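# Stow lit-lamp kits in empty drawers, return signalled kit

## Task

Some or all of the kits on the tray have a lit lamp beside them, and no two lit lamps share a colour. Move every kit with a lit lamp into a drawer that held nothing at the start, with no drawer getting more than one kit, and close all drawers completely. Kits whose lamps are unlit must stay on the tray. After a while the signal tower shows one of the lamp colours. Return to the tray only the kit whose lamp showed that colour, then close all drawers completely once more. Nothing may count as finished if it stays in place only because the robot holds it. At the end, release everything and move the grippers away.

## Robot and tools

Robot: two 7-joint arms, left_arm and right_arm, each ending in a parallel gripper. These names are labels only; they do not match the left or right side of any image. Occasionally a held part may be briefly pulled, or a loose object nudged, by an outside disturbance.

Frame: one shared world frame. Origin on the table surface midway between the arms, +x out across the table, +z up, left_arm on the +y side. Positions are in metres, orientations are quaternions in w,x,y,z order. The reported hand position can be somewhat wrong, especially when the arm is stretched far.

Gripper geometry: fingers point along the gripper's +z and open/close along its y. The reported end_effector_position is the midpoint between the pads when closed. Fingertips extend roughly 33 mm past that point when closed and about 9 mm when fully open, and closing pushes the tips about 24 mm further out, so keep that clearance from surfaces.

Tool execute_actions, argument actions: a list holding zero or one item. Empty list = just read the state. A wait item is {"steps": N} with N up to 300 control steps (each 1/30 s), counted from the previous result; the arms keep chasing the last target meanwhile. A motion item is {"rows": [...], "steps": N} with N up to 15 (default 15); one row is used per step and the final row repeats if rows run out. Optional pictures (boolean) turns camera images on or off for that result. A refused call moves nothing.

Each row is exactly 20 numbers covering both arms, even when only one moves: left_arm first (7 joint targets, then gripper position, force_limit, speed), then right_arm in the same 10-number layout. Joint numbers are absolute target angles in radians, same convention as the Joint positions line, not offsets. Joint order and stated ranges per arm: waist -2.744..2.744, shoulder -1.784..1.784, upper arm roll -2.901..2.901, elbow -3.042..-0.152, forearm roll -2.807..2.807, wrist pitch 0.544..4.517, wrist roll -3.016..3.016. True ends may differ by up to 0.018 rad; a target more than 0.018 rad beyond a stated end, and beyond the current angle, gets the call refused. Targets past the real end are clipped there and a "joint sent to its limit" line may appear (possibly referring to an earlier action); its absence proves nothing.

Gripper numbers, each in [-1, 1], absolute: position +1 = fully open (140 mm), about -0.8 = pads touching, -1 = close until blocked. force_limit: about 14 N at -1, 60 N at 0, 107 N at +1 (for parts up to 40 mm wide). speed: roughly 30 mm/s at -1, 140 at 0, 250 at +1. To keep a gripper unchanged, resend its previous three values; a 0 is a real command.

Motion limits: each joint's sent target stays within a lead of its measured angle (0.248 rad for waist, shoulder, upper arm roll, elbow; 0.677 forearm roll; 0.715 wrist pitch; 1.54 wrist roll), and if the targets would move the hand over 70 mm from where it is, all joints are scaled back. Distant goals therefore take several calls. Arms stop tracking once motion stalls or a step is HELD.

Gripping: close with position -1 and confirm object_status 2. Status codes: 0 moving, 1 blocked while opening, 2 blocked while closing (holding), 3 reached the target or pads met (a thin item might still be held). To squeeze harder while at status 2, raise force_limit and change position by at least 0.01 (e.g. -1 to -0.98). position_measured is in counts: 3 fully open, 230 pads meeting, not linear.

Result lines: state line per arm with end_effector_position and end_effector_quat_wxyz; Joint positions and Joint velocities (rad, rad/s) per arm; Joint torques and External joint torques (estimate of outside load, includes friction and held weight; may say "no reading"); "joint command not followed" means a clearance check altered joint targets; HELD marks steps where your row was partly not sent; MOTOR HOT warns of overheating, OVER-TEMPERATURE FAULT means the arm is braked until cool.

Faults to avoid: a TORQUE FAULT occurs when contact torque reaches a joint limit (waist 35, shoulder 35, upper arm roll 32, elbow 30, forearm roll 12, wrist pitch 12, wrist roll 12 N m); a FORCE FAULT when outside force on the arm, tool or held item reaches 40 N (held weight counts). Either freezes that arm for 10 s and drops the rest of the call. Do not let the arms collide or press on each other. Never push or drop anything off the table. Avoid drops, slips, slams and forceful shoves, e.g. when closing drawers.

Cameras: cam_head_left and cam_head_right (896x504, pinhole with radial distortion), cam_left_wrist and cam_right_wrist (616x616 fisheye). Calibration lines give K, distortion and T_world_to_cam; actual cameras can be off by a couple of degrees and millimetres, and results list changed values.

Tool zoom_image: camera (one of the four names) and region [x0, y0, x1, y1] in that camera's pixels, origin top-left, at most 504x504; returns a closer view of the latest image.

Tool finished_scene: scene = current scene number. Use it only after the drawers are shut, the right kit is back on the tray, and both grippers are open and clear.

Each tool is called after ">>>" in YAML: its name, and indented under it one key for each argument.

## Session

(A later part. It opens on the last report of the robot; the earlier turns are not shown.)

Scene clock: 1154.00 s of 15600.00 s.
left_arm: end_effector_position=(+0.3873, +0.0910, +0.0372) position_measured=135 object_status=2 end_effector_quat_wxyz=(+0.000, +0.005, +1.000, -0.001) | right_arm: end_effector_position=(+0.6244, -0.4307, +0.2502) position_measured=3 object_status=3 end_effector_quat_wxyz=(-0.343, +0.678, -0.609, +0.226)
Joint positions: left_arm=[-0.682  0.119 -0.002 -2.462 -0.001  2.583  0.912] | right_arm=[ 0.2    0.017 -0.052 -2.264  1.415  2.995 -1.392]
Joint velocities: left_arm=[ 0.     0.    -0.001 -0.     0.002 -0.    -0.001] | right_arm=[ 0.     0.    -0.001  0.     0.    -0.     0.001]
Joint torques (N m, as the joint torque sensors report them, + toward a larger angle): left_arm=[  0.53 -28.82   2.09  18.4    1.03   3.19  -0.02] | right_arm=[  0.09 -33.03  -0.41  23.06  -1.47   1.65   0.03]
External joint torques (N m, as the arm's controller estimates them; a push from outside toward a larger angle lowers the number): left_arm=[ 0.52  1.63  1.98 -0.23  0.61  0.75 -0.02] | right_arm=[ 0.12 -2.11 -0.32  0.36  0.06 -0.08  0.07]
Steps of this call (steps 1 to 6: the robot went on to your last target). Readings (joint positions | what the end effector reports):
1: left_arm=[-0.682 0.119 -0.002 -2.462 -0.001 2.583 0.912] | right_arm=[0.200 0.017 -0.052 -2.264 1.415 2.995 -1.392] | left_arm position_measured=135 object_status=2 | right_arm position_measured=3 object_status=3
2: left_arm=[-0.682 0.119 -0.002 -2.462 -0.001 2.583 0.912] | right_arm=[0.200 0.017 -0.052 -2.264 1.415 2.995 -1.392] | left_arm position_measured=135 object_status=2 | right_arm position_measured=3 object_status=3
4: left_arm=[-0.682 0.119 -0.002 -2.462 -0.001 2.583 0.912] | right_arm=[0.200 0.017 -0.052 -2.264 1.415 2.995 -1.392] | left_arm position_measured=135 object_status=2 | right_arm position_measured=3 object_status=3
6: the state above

>>> execute_actions:
  actions:
    - {"rows":[[-0.68,0.065,0,-2.455,0,2.524,0.91,-1,0,-0.7,0.2,0.017,-0.05,-2.264,1.415,2.995,-1.392,1,0,0]],"steps":12}
  pictures: false

>>> execute_actions:
  actions:
    - {"rows":[[-0.68,-0.0679,0,-2.4291,0,2.365,0.91,-1,0,-0.7,0.2,0.017,-0.05,-2.264,1.415,2.995,-1.392,1,0,0]],"steps":13}
  pictures: false

>>> execute_actions:
  actions:
    - {"rows":[[-0.55,-0.1861,0,-2.3323,0,2.146,1.1,-1,0,-0.7,0.2,0.017,-0.05,-2.264,1.415,2.995,-1.392,1,0,0]],"steps":15}
  pictures: false

>>> execute_actions:
  actions:
    - {"rows":[[-0.27,-0.1861,0,-2.3323,0,2.146,1.4,-1,0,-0.7,0.2,0.017,-0.05,-2.264,1.415,2.995,-1.392,1,0,0]],"steps":15}
  pictures: false

>>> execute_actions:
  actions:
    - {"rows":[[0.004,-0.1861,0,-2.3323,0,2.146,1.635,-1,0,-0.7,0.2,0.017,-0.05,-2.264,1.415,2.995,-1.392,1,0,0]],"steps":15}
  pictures: false

>>> execute_actions:
  actions:
    - {"rows":[[0.004,-0.05,0,-2.18,0,2.131,1.635,-1,0,-0.7,0.2,0.017,-0.05,-2.264,1.415,2.995,-1.392,1,0,0]],"steps":15}
  pictures: false

>>> execute_actions:
  actions:
    - {"rows":[[0.004,0.0277,0,-2.2382,0,2.27,1.635,-1,0,-0.7,0.2,0.017,-0.05,-2.264,1.415,2.995,-1.392,1,0,0]],"steps":15}
  pictures: false

>>> execute_actions:
  actions:
    - {"rows":[[0.004,0.064,0,-2.258,0,2.326,1.635,-1,0,-0.7,0.2,0.017,-0.05,-2.264,1.415,2.995,-1.392,1,0,0]],"steps":15}

Scene clock: 1179.03 s of 15600.00 s.
left_arm: end_effector_position=(+0.3898, +0.0891, +0.0605) position_measured=135 object_status=2 end_effector_quat_wxyz=(+0.004, +0.005, +1.000, -0.004) | right_arm: end_effector_position=(+0.6244, -0.4307, +0.2502) position_measured=3 object_status=3 end_effector_quat_wxyz=(-0.343, +0.678, -0.609, +0.226)
Joint positions: left_arm=[-0.682  0.067 -0.002 -2.455 -0.001  2.533  0.912] | right_arm=[ 0.2    0.017 -0.052 -2.264  1.415  2.995 -1.392]
Joint velocities: left_arm=[ 0.001  0.    -0.     0.    -0.001 -0.035 -0.001] | right_arm=[ 0.001 -0.    -0.001  0.001 -0.    -0.     0.001]
Joint torques (N m, as the joint torque sensors report them, + toward a larger angle): left_arm=[ -0.17 -30.55   2.04  19.44   1.07   2.09   0.  ] | right_arm=[ -0.03 -32.93  -0.28  23.45  -1.55   1.64   0.01]
External joint torques (N m, as the arm's controller estimates them; a push from outside toward a larger angle lowers the number): left_arm=[-0.13 -0.87  2.03 -0.17  0.6  -0.4   0.  ] | right_arm=[-0.03 -2.04 -0.21  0.77 -0.02 -0.08  0.05]
Steps of this call (steps 1 to 15: the robot went on to your last target; steps 16 to 90: nothing new was sent; then 21.63 s passed at rest; steps 91 to 102: all 12 steps of this action). Readings (joint positions | what the end effector reports):
91: left_arm=[-0.682 0.111 -0.002 -2.464 -0.001 2.573 0.912] | right_arm=[0.200 0.017 -0.052 -2.264 1.415 2.995 -1.392] | left_arm position_measured=135 object_status=2 | right_arm position_measured=3 object_status=3
92: left_arm=[-0.682 0.099 -0.002 -2.464 -0.001 2.563 0.912] | right_arm=[0.200 0.017 -0.052 -2.264 1.415 2.995 -1.392] | left_arm position_measured=135 object_status=2 | right_arm position_measured=3 object_status=3
94: left_arm=[-0.682 0.079 -0.002 -2.459 -0.001 2.552 0.912] | right_arm=[0.200 0.017 -0.052 -2.264 1.415 2.995 -1.392] | left_arm position_measured=135 object_status=2 | right_arm position_measured=3 object_status=3
98: left_arm=[-0.682 0.067 -0.002 -2.455 -0.001 2.540 0.912] | right_arm=[0.200 0.017 -0.052 -2.264 1.415 2.995 -1.392] | left_arm position_measured=135 object_status=2 | right_arm position_measured=3 object_status=3
102: the state above

Scene clock: 1179.47 s of 15600.00 s.
left_arm: end_effector_position=(+0.3894, +0.0895, +0.1228) position_measured=135 object_status=2 end_effector_quat_wxyz=(+0.008, +0.005, +1.000, -0.007) | right_arm: end_effector_position=(+0.6244, -0.4307, +0.2502) position_measured=3 object_status=3 end_effector_quat_wxyz=(-0.343, +0.678, -0.609, +0.226)
Joint positions: left_arm=[-0.682 -0.068 -0.002 -2.429 -0.001  2.381  0.912] | right_arm=[ 0.2    0.017 -0.052 -2.264  1.415  2.995 -1.392]
Joint velocities: left_arm=[-0.001 -0.001 -0.001 -0.008  0.001 -0.084  0.   ] | right_arm=[-0.001 -0.002 -0.     0.    -0.001  0.001 -0.   ]
Joint torques (N m, as the joint torque sensors report them, + toward a larger angle): left_arm=[  0.89 -25.9    1.72  21.54   1.09   2.13   0.05] | right_arm=[  0.72 -32.63  -0.24  23.21  -1.58   1.56   0.03]
External joint torques (N m, as the arm's controller estimates them; a push from outside toward a larger angle lowers the number): left_arm=[ 0.97  1.39  1.87 -0.36  0.52 -0.44  0.05] | right_arm=[ 0.73 -1.61 -0.18  0.47 -0.04 -0.18  0.07]
Steps of this call (steps 1 to 13: all 13 steps of this action). Readings (joint positions | what the end effector reports):
1: left_arm=[-0.682 0.048 -0.002 -2.457 -0.001 2.503 0.912] | right_arm=[0.200 0.017 -0.052 -2.264 1.415 2.995 -1.392] | left_arm position_measured=135 object_status=2 | right_arm position_measured=3 object_status=3
2: left_arm=[-0.682 0.016 -0.002 -2.455 -0.001 2.475 0.912] | right_arm=[0.200 0.017 -0.052 -2.264 1.415 2.995 -1.392] | left_arm position_measured=135 object_status=2 | right_arm position_measured=3 object_status=3
4: left_arm=[-0.682 -0.036 -0.002 -2.438 -0.001 2.441 0.912] | right_arm=[0.200 0.017 -0.052 -2.264 1.415 2.995 -1.392] | left_arm position_measured=135 object_status=2 | right_arm position_measured=3 object_status=3
8: left_arm=[-0.682 -0.068 -0.002 -2.425 -0.001 2.405 0.912] | right_arm=[0.200 0.017 -0.052 -2.264 1.415 2.995 -1.392] | left_arm position_measured=135 object_status=2 | right_arm position_measured=3 object_status=3
13: the state above

Scene clock: 1179.97 s of 15600.00 s.
left_arm: end_effector_position=(+0.4255, +0.1439, +0.2025) position_measured=135 object_status=2 end_effector_quat_wxyz=(+0.007, +0.009, +1.000, -0.005) | right_arm: end_effector_position=(+0.6244, -0.4307, +0.2502) position_measured=3 object_status=3 end_effector_quat_wxyz=(-0.343, +0.678, -0.609, +0.226)
Joint positions: left_arm=[-0.552 -0.187  0.003 -2.332 -0.001  2.164  1.055] | right_arm=[ 0.2    0.017 -0.052 -2.264  1.415  2.995 -1.392]
Joint velocities: left_arm=[ 0.     0.003 -0.001 -0.003 -0.001 -0.091  0.127] | right_arm=[-0.001 -0.    -0.    -0.     0.     0.    -0.002]
Joint torques (N m, as the joint torque sensors report them, + toward a larger angle): left_arm=[  0.54 -24.07  -1.38  23.57   1.26   2.25   0.48] | right_arm=[ -0.21 -32.64  -0.4   23.16  -1.57   1.64   0.07]
External joint torques (N m, as the arm's controller estimates them; a push from outside toward a larger angle lowers the number): left_arm=[ 0.36  0.93 -1.38 -0.12  0.58 -0.29  0.48] | right_arm=[-0.17 -1.83 -0.3   0.55 -0.04 -0.09  0.11]
Steps of this call (steps 1 to 15: all 15 steps of this action). Readings (joint positions | what the end effector reports):
1: left_arm=[-0.666 -0.077 -0.010 -2.421 -0.001 2.351 0.924] | right_arm=[0.200 0.017 -0.052 -2.264 1.415 2.995 -1.392] | left_arm position_measured=135 object_status=2 | right_arm position_measured=3 object_status=3
2: left_arm=[-0.643 -0.095 -0.011 -2.406 -0.001 2.323 0.936] | right_arm=[0.200 0.017 -0.052 -2.264 1.415 2.995 -1.392] | left_arm position_measured=135 object_status=2 | right_arm position_measured=3 object_status=3
4: left_arm=[-0.596 -0.140 -0.007 -2.369 -0.001 2.269 0.965] | right_arm=[0.200 0.017 -0.052 -2.264 1.415 2.995 -1.392] | left_arm position_measured=135 object_status=2 | right_arm position_measured=3 object_status=3
8: left_arm=[-0.554 -0.187 0.004 -2.332 -0.001 2.208 1.010] | right_arm=[0.200 0.017 -0.052 -2.264 1.415 2.995 -1.392] | left_arm position_measured=135 object_status=2 | right_arm position_measured=3 object_status=3
15: the state above

Scene clock: 1180.47 s of 15600.00 s.
left_arm: end_effector_position=(+0.4735, +0.2701, +0.2009) position_measured=135 object_status=2 end_effector_quat_wxyz=(+0.002, -0.002, +1.000, -0.001) | right_arm: end_effector_position=(+0.6244, -0.4307, +0.2502) position_measured=3 object_status=3 end_effector_quat_wxyz=(-0.343, +0.678, -0.609, +0.226)
Joint positions: left_arm=[-0.271 -0.186  0.004 -2.332 -0.002  2.15   1.315] | right_arm=[ 0.2    0.017 -0.052 -2.264  1.415  2.995 -1.392]
Joint velocities: left_arm=[ 0.001 -0.    -0.018 -0.    -0.001 -0.008  0.259] | right_arm=[-0.001  0.001 -0.001 -0.001  0.     0.     0.001]
Joint torques (N m, as the joint torque sensors report them, + toward a larger angle): left_arm=[  0.68 -24.45  -1.37  22.72   1.28   2.07   0.32] | right_arm=[  0.54 -32.7   -0.1   22.82  -1.51   1.63   0.02]
External joint torques (N m, as the arm's controller estimates them; a push from outside toward a larger angle lowers the number): left_arm=[ 0.16  0.16 -1.68 -0.62  0.6  -0.36  0.33] | right_arm=[ 0.62 -1.73  0.04  0.12  0.02 -0.11  0.07]
Steps of this call (steps 1 to 15: all 15 steps of this action). Readings (joint positions | what the end effector reports):
1: left_arm=[-0.524 -0.187 -0.011 -2.332 -0.002 2.162 1.074] | right_arm=[0.200 0.017 -0.052 -2.264 1.415 2.995 -1.392] | left_arm position_measured=135 object_status=2 | right_arm position_measured=3 object_status=3
2: left_arm=[-0.487 -0.187 -0.015 -2.332 -0.002 2.161 1.092] | right_arm=[0.200 0.017 -0.052 -2.264 1.415 2.995 -1.392] | left_arm position_measured=135 object_status=2 | right_arm position_measured=3 object_status=3
4: left_arm=[-0.405 -0.187 -0.013 -2.332 -0.002 2.159 1.133] | right_arm=[0.200 0.017 -0.052 -2.264 1.415 2.995 -1.392] | left_arm position_measured=135 object_status=2 | right_arm position_measured=3 object_status=3
8: left_arm=[-0.287 -0.186 0.007 -2.332 -0.002 2.154 1.225] | right_arm=[0.200 0.017 -0.052 -2.264 1.415 2.995 -1.392] | left_arm position_measured=135 object_status=2 | right_arm position_measured=3 object_status=3
15: the state above

Scene clock: 1180.97 s of 15600.00 s.
left_arm: end_effector_position=(+0.4885, +0.3999, +0.2008) position_measured=135 object_status=2 end_effector_quat_wxyz=(+0.002, -0.018, +1.000, -0.001) | right_arm: end_effector_position=(+0.6244, -0.4307, +0.2502) position_measured=3 object_status=3 end_effector_quat_wxyz=(-0.343, +0.678, -0.609, +0.226)
Joint positions: left_arm=[ 0.003 -0.186  0.003 -2.332 -0.002  2.149  1.557] | right_arm=[ 0.2    0.017 -0.052 -2.264  1.415  2.995 -1.392]
Joint velocities: left_arm=[ 0.    -0.    -0.016  0.    -0.    -0.001  0.238] | right_arm=[-0.     0.     0.002 -0.    -0.001 -0.    -0.001]
Joint torques (N m, as the joint torque sensors report them, + toward a larger angle): left_arm=[  0.4  -24.49  -1.97  23.29   1.3    2.11   0.41] | right_arm=[  0.3  -33.21  -0.35  22.97  -1.57   1.69   0.06]
External joint torques (N m, as the arm's controller estimates them; a push from outside toward a larger angle lowers the number): left_arm=[-0.04  0.19 -2.19 -0.11  0.61 -0.32  0.41] | right_arm=[ 0.21 -2.3  -0.37  0.3  -0.03 -0.02  0.1 ]
Steps of this call (steps 1 to 15: all 15 steps of this action). Readings (joint positions | what the end effector reports):
1: left_arm=[-0.243 -0.186 -0.011 -2.332 -0.002 2.150 1.333] | right_arm=[0.200 0.017 -0.052 -2.264 1.415 2.995 -1.392] | left_arm position_measured=135 object_status=2 | right_arm position_measured=3 object_status=3
2: left_arm=[-0.205 -0.186 -0.015 -2.332 -0.002 2.150 1.350] | right_arm=[0.200 0.017 -0.052 -2.264 1.415 2.995 -1.392] | left_arm position_measured=135 object_status=2 | right_arm position_measured=3 object_status=3
4: left_arm=[-0.123 -0.186 -0.012 -2.332 -0.002 2.150 1.390] | right_arm=[0.200 0.017 -0.052 -2.264 1.415 2.995 -1.392] | left_arm position_measured=135 object_status=2 | right_arm position_measured=3 object_status=3
8: left_arm=[-0.011 -0.186 0.008 -2.332 -0.002 2.150 1.474] | right_arm=[0.200 0.017 -0.052 -2.264 1.415 2.995 -1.392] | left_arm position_measured=135 object_status=2 | right_arm position_measured=3 object_status=3
15: the state above

Scene clock: 1181.47 s of 15600.00 s.
left_arm: end_effector_position=(+0.5341, +0.4004, +0.2000) position_measured=135 object_status=2 end_effector_quat_wxyz=(+0.002, +0.012, +1.000, -0.001) | right_arm: end_effector_position=(+0.6244, -0.4307, +0.2502) position_measured=3 object_status=3 end_effector_quat_wxyz=(-0.343, +0.678, -0.609, +0.226)
Joint positions: left_arm=[ 0.003 -0.051  0.002 -2.183 -0.002  2.135  1.614] | right_arm=[ 0.2    0.017 -0.052 -2.264  1.415  2.995 -1.392]
Joint velocities: left_arm=[-0.    -0.001 -0.001  0.004  0.003 -0.005  0.046] | right_arm=[-0.    -0.     0.001 -0.    -0.     0.001 -0.001]
Joint torques (N m, as the joint torque sensors report them, + toward a larger angle): left_arm=[  0.48 -28.52  -0.78  23.58   1.3    2.09   0.42] | right_arm=[  0.01 -32.8   -0.07  23.12  -1.58   1.62   0.02]
External joint torques (N m, as the arm's controller estimates them; a push from outside toward a larger angle lowers the number): left_arm=[ 0.42  0.95 -0.8   0.16  0.6  -0.33  0.42] | right_arm=[ 0.02 -1.88  0.    0.46 -0.04 -0.11  0.06]
Steps of this call (steps 1 to 15: all 15 steps of this action). Readings (joint positions | what the end effector reports):
1: left_arm=[0.003 -0.158 0.003 -2.296 -0.002 2.140 1.564] | right_arm=[0.200 0.017 -0.052 -2.264 1.415 2.995 -1.392] | left_arm position_measured=135 object_status=2 | right_arm position_measured=3 object_status=3
2: left_arm=[0.003 -0.121 0.003 -2.254 -0.002 2.140 1.571] | right_arm=[0.200 0.017 -0.052 -2.264 1.415 2.995 -1.392] | left_arm position_measured=135 object_status=2 | right_arm position_measured=3 object_status=3
4: left_arm=[0.003 -0.078 0.003 -2.211 -0.002 2.140 1.582] | right_arm=[0.200 0.017 -0.052 -2.264 1.415 2.995 -1.392] | left_arm position_measured=135 object_status=2 | right_arm position_measured=3 object_status=3
8: left_arm=[0.003 -0.053 0.002 -2.189 -0.002 2.137 1.598] | right_arm=[0.200 0.017 -0.052 -2.264 1.415 2.995 -1.392] | left_arm position_measured=135 object_status=2 | right_arm position_measured=3 object_status=3
15: the state above

Scene clock: 1181.97 s of 15600.00 s.
left_arm: end_effector_position=(+0.5324, +0.4004, +0.1421) position_measured=135 object_status=2 end_effector_quat_wxyz=(-0.007, +0.017, +1.000, -0.001) | right_arm: end_effector_position=(+0.6244, -0.4307, +0.2502) position_measured=3 object_status=3 end_effector_quat_wxyz=(-0.343, +0.678, -0.609, +0.226)
Joint positions: left_arm=[ 0.003  0.031  0.002 -2.241 -0.002  2.258  1.626] | right_arm=[ 0.2    0.017 -0.052 -2.264  1.415  2.995 -1.392]
Joint velocities: left_arm=[-0.001  0.001 -0.     0.001 -0.001  0.045  0.009] | right_arm=[-0.001  0.001 -0.001  0.    -0.001 -0.001  0.001]
Joint torques (N m, as the joint torque sensors report them, + toward a larger angle): left_arm=[ -0.21 -32.6   -1.15  23.44   1.2    3.34   0.43] | right_arm=[  0.37 -33.02  -0.31  23.08  -1.54   1.65   0.06]
External joint torques (N m, as the arm's controller estimates them; a push from outside toward a larger angle lowers the number): left_arm=[-0.19 -1.81 -1.16  1.32  0.57  1.    0.43] | right_arm=[ 0.4  -2.23 -0.22  0.47 -0.02 -0.07  0.1 ]
Steps of this call (steps 1 to 15: all 15 steps of this action). Readings (joint positions | what the end effector reports):
1: left_arm=[0.003 -0.043 0.002 -2.189 -0.002 2.159 1.616] | right_arm=[0.200 0.017 -0.052 -2.264 1.415 2.995 -1.392] | left_arm position_measured=135 object_status=2 | right_arm position_measured=3 object_status=3
2: left_arm=[0.003 -0.026 0.002 -2.200 -0.002 2.180 1.617] | right_arm=[0.200 0.017 -0.052 -2.264 1.415 2.995 -1.392] | left_arm position_measured=135 object_status=2 | right_arm position_measured=3 object_status=3
4: left_arm=[0.003 0.008 0.002 -2.223 -0.002 2.207 1.619] | right_arm=[0.200 0.017 -0.052 -2.264 1.415 2.995 -1.392] | left_arm position_measured=135 object_status=2 | right_arm position_measured=3 object_status=3
8: left_arm=[0.003 0.032 0.002 -2.242 -0.002 2.236 1.622] | right_arm=[0.200 0.017 -0.052 -2.264 1.415 2.995 -1.392] | left_arm position_measured=135 object_status=2 | right_arm position_measured=3 object_status=3
15: the state above

Scene clock: 1182.47 s of 15600.00 s.
left_arm: end_effector_position=(+0.5350, +0.4005, +0.1213) position_measured=135 object_status=2 end_effector_quat_wxyz=(-0.003, +0.018, +1.000, -0.001) | right_arm: end_effector_position=(+0.6244, -0.4307, +0.2502) position_measured=3 object_status=3 end_effector_quat_wxyz=(-0.343, +0.678, -0.609, +0.226)
Joint positions: left_arm=[ 0.003  0.065  0.002 -2.259 -0.002  2.317  1.628] | right_arm=[ 0.2    0.017 -0.052 -2.264  1.415  2.995 -1.392]
Joint velocities: left_arm=[ 0.002 -0.    -0.    -0.001  0.002  0.02   0.003] | right_arm=[-0.001 -0.001 -0.    -0.    -0.001 -0.    -0.002]
Joint torques (N m, as the joint torque sensors report them, + toward a larger angle): left_arm=[  0.01 -31.89  -1.46  22.44   1.2    3.36   0.46] | right_arm=[  0.4  -32.55  -0.41  23.31  -1.57   1.63  -0.01]
External joint torques (N m, as the arm's controller estimates them; a push from outside toward a larger angle lowers the number): left_arm=[-0.07 -0.11 -1.59  0.67  0.6   0.98  0.46] | right_arm=[ 0.42 -1.62 -0.33  0.63 -0.03 -0.1   0.03]
Steps of this call (steps 1 to 15: all 15 steps of this action). Readings (joint positions | what the end effector reports):
1: left_arm=[0.003 0.034 0.002 -2.242 -0.002 2.269 1.626] | right_arm=[0.200 0.017 -0.052 -2.264 1.415 2.995 -1.392] | left_arm position_measured=135 object_status=2 | right_arm position_measured=3 object_status=3
2: left_arm=[0.003 0.042 0.002 -2.245 -0.002 2.279 1.626] | right_arm=[0.200 0.017 -0.052 -2.264 1.415 2.995 -1.392] | left_arm position_measured=135 object_status=2 | right_arm position_measured=3 object_status=3
4: left_arm=[0.003 0.055 0.002 -2.253 -0.002 2.293 1.627] | right_arm=[0.200 0.017 -0.052 -2.264 1.415 2.995 -1.392] | left_arm position_measured=135 object_status=2 | right_arm position_measured=3 object_status=3
8: left_arm=[0.003 0.065 0.002 -2.259 -0.002 2.307 1.627] | right_arm=[0.200 0.017 -0.052 -2.264 1.415 2.995 -1.392] | left_arm position_measured=135 object_status=2 | right_arm position_measured=3 object_status=3
15: the state above
camera_calibration (this result's frames):
cam_left_wrist: T_world_to_cam=[[0.194433, 0.979177, -0.0583735, -0.480882], [0.897508, -0.153572, 0.413394, -0.455742], [0.395821, -0.132768, -0.908679, 0.142238], [0, 0, 0, 1]] pos_world=[0.446231, 0.419765, 0.289579]
cam_right_wrist: T_world_to_cam=[[-0.68374, -0.0236097, -0.729344, 0.596418], [-0.419471, 0.830558, 0.366356, 0.519292], [0.597113, 0.556431, -0.577789, 0.187605], [0, 0, 0, 1]] pos_world=[0.513601, -0.52161, 0.353144]

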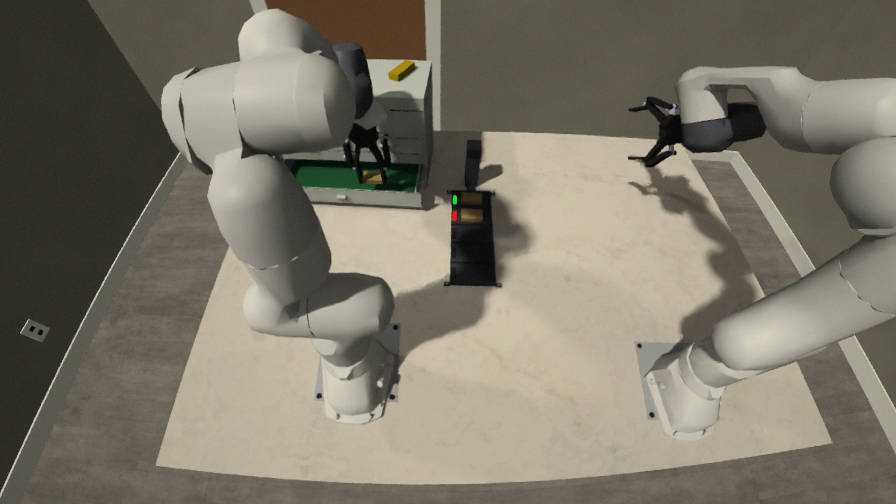

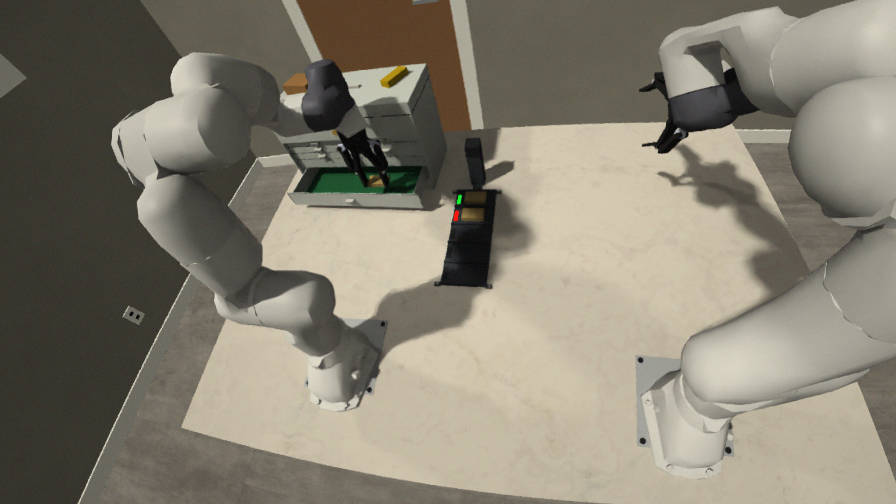

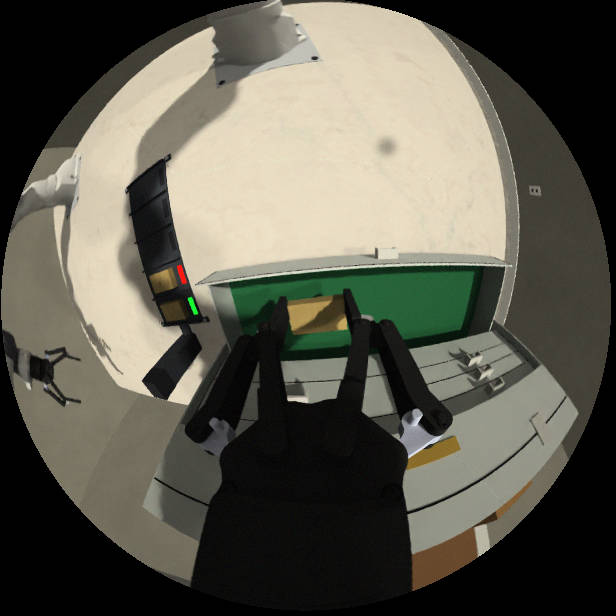

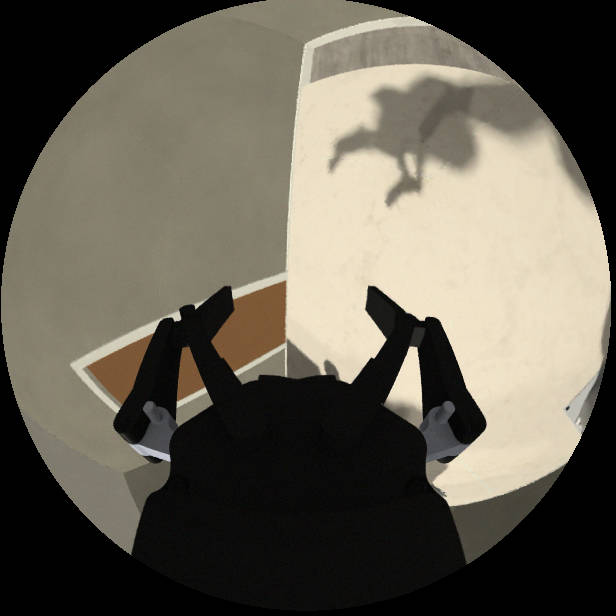

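>>> execute_actions:
  actions:
    - {"rows":[[0.004,0.1004,0,-2.2772,0,2.382,1.635,-1,0,-0.7,0.2,0.017,-0.05,-2.264,1.415,2.995,-1.392,1,0,0]],"steps":15}
  pictures: false

>>> execute_actions:
  actions:
    - {"rows":[[0.004,0.128,0,-2.2865,0,2.418,1.635,-1,0,-0.7,0.2,0.017,-0.05,-2.264,1.415,2.995,-1.392,1,0,0]],"steps":15}
  pictures: false

>>> execute_actions:
  actions:
    - {"rows":[[0.004,0.137,0,-2.2893,0,2.43,1.635,-1,0,-0.7,0.2,0.017,-0.05,-2.264,1.415,2.995,-1.392,1,0,0]],"steps":15}
  pictures: false

>>> execute_actions:
  actions:
    - {"rows":[[0.004,0.1463,0,-2.292,0,2.442,1.635,-1,0,-0.7,0.2,0.017,-0.05,-2.264,1.415,2.995,-1.392,1,0,0]],"steps":15}
  pictures: false

Scene clock: 1203.77 s of 15600.00 s.
left_arm: end_effector_position=(+0.5346, +0.4005, +0.0989) position_measured=135 object_status=2 end_effector_quat_wxyz=(-0.003, +0.019, +1.000, -0.001) | right_arm: end_effector_position=(+0.6244, -0.4307, +0.2502) position_measured=3 object_status=3 end_effector_quat_wxyz=(-0.343, +0.678, -0.609, +0.226)
Joint positions: left_arm=[ 0.003  0.102  0.002 -2.279 -0.002  2.374  1.628] | right_arm=[ 0.2    0.017 -0.052 -2.264  1.415  2.995 -1.392]
Joint velocities: left_arm=[ 0.001  0.    -0.001  0.001 -0.001  0.019  0.   ] | right_arm=[-0.001  0.    -0.001  0.001 -0.001 -0.     0.   ]
Joint torques (N m, as the joint torque sensors report them, + toward a larger angle): left_arm=[  0.06 -32.77  -0.91  21.58   1.19   3.39   0.48] | right_arm=[ -0.05 -32.79  -0.37  22.82  -1.55   1.58   0.03]
External joint torques (N m, as the arm's controller estimates them; a push from outside toward a larger angle lowers the number): left_arm=[ 0.05 -0.3  -1.02  0.32  0.62  1.    0.48] | right_arm=[ 0.12 -1.93 -0.14  0.18 -0.02 -0.16  0.07]
Steps of this call (steps 1 to 15: the robot went on to your last target; steps 16 to 90: nothing new was sent; then 17.80 s passed at rest; steps 91 to 105: all 15 steps of this action). Readings (joint positions | what the end effector reports):
91: left_arm=[0.003 0.069 0.002 -2.261 -0.002 2.331 1.628] | right_arm=[0.200 0.017 -0.052 -2.264 1.415 2.995 -1.392] | left_arm position_measured=135 object_status=2 | right_arm position_measured=3 object_status=3
92: left_arm=[0.003 0.077 0.002 -2.264 -0.002 2.340 1.628] | right_arm=[0.200 0.017 -0.052 -2.264 1.415 2.995 -1.392] | left_arm position_measured=135 object_status=2 | right_arm position_measured=3 object_status=3
94: left_arm=[0.003 0.091 0.002 -2.272 -0.002 2.352 1.628] | right_arm=[0.200 0.017 -0.052 -2.264 1.415 2.995 -1.392] | left_arm position_measured=135 object_status=2 | right_arm position_measured=3 object_status=3
98: left_arm=[0.003 0.102 0.002 -2.279 -0.002 2.364 1.628] | right_arm=[0.200 0.017 -0.052 -2.264 1.415 2.995 -1.392] | left_arm position_measured=135 object_status=2 | right_arm position_measured=3 object_status=3
105: the state above

Scene clock: 1204.27 s of 15600.00 s.
left_arm: end_effector_position=(+0.5351, +0.4006, +0.0845) position_measured=135 object_status=2 end_effector_quat_wxyz=(-0.002, +0.019, +1.000, -0.000) | right_arm: end_effector_position=(+0.6244, -0.4307, +0.2502) position_measured=3 object_status=3 end_effector_quat_wxyz=(-0.343, +0.678, -0.609, +0.226)
Joint positions: left_arm=[ 0.003  0.128  0.002 -2.287 -0.002  2.411  1.628] | right_arm=[ 0.2    0.017 -0.052 -2.264  1.415  2.995 -1.392]
Joint velocities: left_arm=[ 0.001  0.001  0.002 -0.002 -0.002  0.013 -0.001] | right_arm=[ 0.    -0.001 -0.002 -0.    -0.     0.001  0.   ]
Joint torques (N m, as the joint torque sensors report them, + toward a larger angle): left_arm=[  0.32 -32.9   -1.01  21.49   1.18   3.28   0.41] | right_arm=[  0.34 -32.63   0.07  22.78  -1.54   1.65  -0.01]
External joint torques (N m, as the arm's controller estimates them; a push from outside toward a larger angle lowers the number): left_arm=[ 0.18 -0.12 -1.27  0.82  0.64  0.91  0.41] | right_arm=[ 0.4  -1.62  0.19  0.01  0.   -0.09  0.03]
Steps of this call (steps 1 to 15: all 15 steps of this action). Readings (joint positions | what the end effector reports):
1: left_arm=[0.003 0.105 0.002 -2.279 -0.002 2.381 1.628] | right_arm=[0.200 0.017 -0.052 -2.264 1.415 2.995 -1.392] | left_arm position_measured=135 object_status=2 | right_arm position_measured=3 object_status=3
2: left_arm=[0.003 0.111 0.002 -2.280 -0.002 2.387 1.628] | right_arm=[0.200 0.017 -0.052 -2.264 1.415 2.995 -1.392] | left_arm position_measured=135 object_status=2 | right_arm position_measured=3 object_status=3
4: left_arm=[0.003 0.121 0.002 -2.284 -0.002 2.395 1.628] | right_arm=[0.200 0.017 -0.052 -2.264 1.415 2.995 -1.392] | left_arm position_measured=135 object_status=2 | right_arm position_measured=3 object_status=3
8: left_arm=[0.003 0.128 0.002 -2.287 -0.002 2.404 1.628] | right_arm=[0.200 0.017 -0.052 -2.264 1.415 2.995 -1.392] | left_arm position_measured=135 object_status=2 | right_arm position_measured=3 object_status=3
15: the state above

Scene clock: 1204.77 s of 15600.00 s.
left_arm: end_effector_position=(+0.5363, +0.4006, +0.0806) position_measured=135 object_status=2 end_effector_quat_wxyz=(-0.001, +0.019, +1.000, -0.000) | right_arm: end_effector_position=(+0.6244, -0.4307, +0.2502) position_measured=3 object_status=3 end_effector_quat_wxyz=(-0.343, +0.678, -0.609, +0.226)
Joint positions: left_arm=[ 0.003  0.136  0.002 -2.289 -0.002  2.424  1.628] | right_arm=[ 0.2    0.017 -0.052 -2.264  1.415  2.995 -1.392]
Joint velocities: left_arm=[-0.    -0.     0.002  0.     0.002  0.005  0.001] | right_arm=[ 0.    -0.    -0.    -0.001 -0.    -0.001  0.   ]
Joint torques (N m, as the joint torque sensors report them, + toward a larger angle): left_arm=[  0.55 -32.45  -0.89  20.15   1.23   3.3    0.4 ] | right_arm=[ -0.06 -32.92  -0.3   23.18  -1.57   1.63   0.04]
External joint torques (N m, as the arm's controller estimates them; a push from outside toward a larger angle lowers the number): left_arm=[ 0.44  0.78 -1.13 -0.63  0.68  0.88  0.4 ] | right_arm=[-0.1  -2.03 -0.27  0.53 -0.03 -0.09  0.08]
Steps of this call (steps 1 to 15: all 15 steps of this action). Readings (joint positions | what the end effector reports):
1: left_arm=[0.003 0.129 0.002 -2.287 -0.002 2.413 1.628] | right_arm=[0.200 0.017 -0.052 -2.264 1.415 2.995 -1.392] | left_arm position_measured=135 object_status=2 | right_arm position_measured=3 object_status=3
2: left_arm=[0.003 0.131 0.002 -2.287 -0.002 2.415 1.628] | right_arm=[0.200 0.017 -0.052 -2.264 1.415 2.995 -1.392] | left_arm position_measured=135 object_status=2 | right_arm position_measured=3 object_status=3
4: left_arm=[0.003 0.134 0.002 -2.288 -0.002 2.418 1.628] | right_arm=[0.200 0.017 -0.052 -2.264 1.415 2.995 -1.392] | left_arm position_measured=135 object_status=2 | right_arm position_measured=3 object_status=3
8: left_arm=[0.003 0.136 0.002 -2.289 -0.002 2.422 1.628] | right_arm=[0.200 0.017 -0.052 -2.264 1.415 2.995 -1.392] | left_arm position_measured=135 object_status=2 | right_arm position_measured=3 object_status=3
15: the state above

Scene clock: 1205.27 s of 15600.00 s.
left_arm: end_effector_position=(+0.5362, +0.4006, +0.0756) position_measured=135 object_status=2 end_effector_quat_wxyz=(-0.001, +0.019, +1.000, -0.000) | right_arm: end_effector_position=(+0.6244, -0.4307, +0.2502) position_measured=3 object_status=3 end_effector_quat_wxyz=(-0.343, +0.678, -0.609, +0.226)
Joint positions: left_arm=[ 0.003  0.146  0.002 -2.292 -0.002  2.436  1.628] | right_arm=[ 0.2    0.017 -0.052 -2.264  1.415  2.995 -1.392]
Joint velocities: left_arm=[ 0.001 -0.001  0.    -0.    -0.     0.004 -0.002] | right_arm=[-0.    -0.001  0.    -0.     0.001  0.    -0.001]
Joint torques (N m, as the joint torque sensors report them, + toward a larger angle): left_arm=[ -0.19 -32.58  -0.92  20.7    1.17   3.29   0.39] | right_arm=[  0.53 -32.87  -0.47  23.19  -1.54   1.66   0.02]
External joint torques (N m, as the arm's controller estimates them; a push from outside toward a larger angle lowers the number): left_arm=[-0.19  0.78 -1.07  0.07  0.63  0.87  0.39] | right_arm=[ 0.57 -1.88 -0.38  0.5   0.   -0.08  0.06]
Steps of this call (steps 1 to 15: all 15 steps of this action). Readings (joint positions | what the end effector reports):
1: left_arm=[0.003 0.138 0.002 -2.289 -0.002 2.426 1.628] | right_arm=[0.200 0.017 -0.052 -2.264 1.415 2.995 -1.392] | left_arm position_measured=135 object_status=2 | right_arm position_measured=3 object_status=3
2: left_arm=[0.003 0.140 0.002 -2.289 -0.002 2.428 1.628] | right_arm=[0.200 0.017 -0.052 -2.264 1.415 2.995 -1.392] | left_arm position_measured=135 object_status=2 | right_arm position_measured=3 object_status=3
4: left_arm=[0.003 0.143 0.002 -2.291 -0.002 2.431 1.628] | right_arm=[0.200 0.017 -0.052 -2.264 1.415 2.995 -1.392] | left_arm position_measured=135 object_status=2 | right_arm position_measured=3 object_status=3
8: left_arm=[0.003 0.146 0.002 -2.292 -0.002 2.434 1.628] | right_arm=[0.200 0.017 -0.052 -2.264 1.415 2.995 -1.392] | left_arm position_measured=135 object_status=2 | right_arm position_measured=3 object_status=3
15: the state above

>>> execute_actions:
  actions:
    - {"rows":[[0.004,0.156,0,-2.2945,0,2.454,1.635,-1,0,-0.7,0.2,0.017,-0.05,-2.264,1.415,2.995,-1.392,1,0,0]],"steps":15}
  pictures: false

>>> execute_actions:
  actions:
    - {"rows":[[0.004,0.1655,0,-2.297,0,2.466,1.635,-1,0,-0.7,0.2,0.017,-0.05,-2.264,1.415,2.995,-1.392,1,0,0]],"steps":15}
  pictures: false

Scene clock: 1212.37 s of 15600.00 s.
left_arm: end_effector_position=(+0.5368, +0.4006, +0.0714) position_measured=135 object_status=2 end_effector_quat_wxyz=(-0.000, +0.019, +1.000, -0.000) | right_arm: end_effector_position=(+0.6244, -0.4307, +0.2502) position_measured=3 object_status=3 end_effector_quat_wxyz=(-0.343, +0.678, -0.609, +0.226)
Joint positions: left_arm=[ 0.003  0.154  0.002 -2.294 -0.002  2.448  1.628] | right_arm=[ 0.2    0.017 -0.052 -2.264  1.415  2.995 -1.392]
Joint velocities: left_arm=[-0.001 -0.    -0.    -0.002  0.     0.003 -0.   ] | right_arm=[ 0.    -0.    -0.001  0.001  0.001  0.001 -0.002]
Joint torques (N m, as the joint torque sensors report them, + toward a larger angle): left_arm=[ -0.44 -32.69  -1.18  19.56   1.21   3.31   0.39] | right_arm=[ -0.2  -33.21  -0.11  23.07  -1.55   1.68   0.07]
External joint torques (N m, as the arm's controller estimates them; a push from outside toward a larger angle lowers the number): left_arm=[-0.39  0.74 -1.28 -0.87  0.68  0.9   0.39] | right_arm=[-0.12 -2.27  0.03  0.37 -0.02 -0.06  0.11]
Steps of this call (steps 1 to 15: the robot went on to your last target; steps 16 to 90: nothing new was sent; then 3.60 s passed at rest; steps 91 to 105: all 15 steps of this action). Readings (joint positions | what the end effector reports):
91: left_arm=[0.003 0.147 0.002 -2.292 -0.002 2.439 1.628] | right_arm=[0.200 0.017 -0.052 -2.264 1.415 2.995 -1.392] | left_arm position_measured=135 object_status=2 | right_arm position_measured=3 object_status=3
92: left_arm=[0.003 0.149 0.002 -2.292 -0.002 2.441 1.628] | right_arm=[0.200 0.017 -0.052 -2.264 1.415 2.995 -1.392] | left_arm position_measured=135 object_status=2 | right_arm position_measured=3 object_status=3
94: left_arm=[0.003 0.153 0.002 -2.293 -0.002 2.443 1.628] | right_arm=[0.200 0.017 -0.052 -2.264 1.415 2.995 -1.392] | left_arm position_measured=135 object_status=2 | right_arm position_measured=3 object_status=3
98: left_arm=[0.003 0.154 0.002 -2.294 -0.002 2.446 1.628] | right_arm=[0.200 0.017 -0.052 -2.264 1.415 2.995 -1.392] | left_arm position_measured=135 object_status=2 | right_arm position_measured=3 object_status=3
105: the state above

Scene clock: 1212.87 s of 15600.00 s.
left_arm: end_effector_position=(+0.5396, +0.4006, +0.0706) position_measured=135 object_status=2 end_effector_quat_wxyz=(+0.004, +0.019, +1.000, -0.000) | right_arm: end_effector_position=(+0.6244, -0.4307, +0.2502) position_measured=3 object_status=3 end_effector_quat_wxyz=(-0.343, +0.678, -0.609, +0.226)
Joint positions: left_arm=[ 0.003  0.158  0.002 -2.294 -0.002  2.46   1.628] | right_arm=[ 0.2    0.017 -0.052 -2.264  1.415  2.995 -1.392]
Joint velocities: left_arm=[ 0.001  0.     0.001 -0.    -0.001  0.004  0.   ] | right_arm=[-0.     0.001  0.     0.001 -0.     0.001 -0.   ]
Joint torques (N m, as the joint torque sensors report them, + toward a larger angle): left_arm=[  0.57 -28.14  -1.16  18.66   1.14   3.37   0.33] | right_arm=[  0.29 -32.84  -0.33  23.12  -1.53   1.67   0.06]
External joint torques (N m, as the arm's controller estimates them; a push from outside toward a larger angle lowers the number): left_arm=[ 0.39  5.38 -1.48 -1.75  0.62  0.94  0.33] | right_arm=[ 0.28 -1.95 -0.28  0.42  0.01 -0.06  0.1 ]
Steps of this call (steps 1 to 15: all 15 steps of this action). Readings (joint positions | what the end effector reports):
1: left_arm=[0.003 0.156 0.002 -2.294 -0.002 2.450 1.628] | right_arm=[0.200 0.017 -0.052 -2.264 1.415 2.995 -1.392] | left_arm position_measured=135 object_status=2 | right_arm position_measured=3 object_status=3
2: left_arm=[0.003 0.157 0.002 -2.294 -0.002 2.452 1.628] | right_arm=[0.200 0.017 -0.052 -2.264 1.415 2.995 -1.392] | left_arm position_measured=135 object_status=2 | right_arm position_measured=3 object_status=3
4: left_arm=[0.003 0.157 0.002 -2.294 -0.002 2.455 1.628] | right_arm=[0.200 0.017 -0.052 -2.264 1.415 2.995 -1.392] | left_arm position_measured=135 object_status=2 | right_arm position_measured=3 object_status=3
8: left_arm=[0.003 0.158 0.002 -2.294 -0.002 2.458 1.628] | right_arm=[0.200 0.017 -0.052 -2.264 1.415 2.995 -1.392] | left_arm position_measured=135 object_status=2 | right_arm position_measured=3 object_status=3
15: the state above


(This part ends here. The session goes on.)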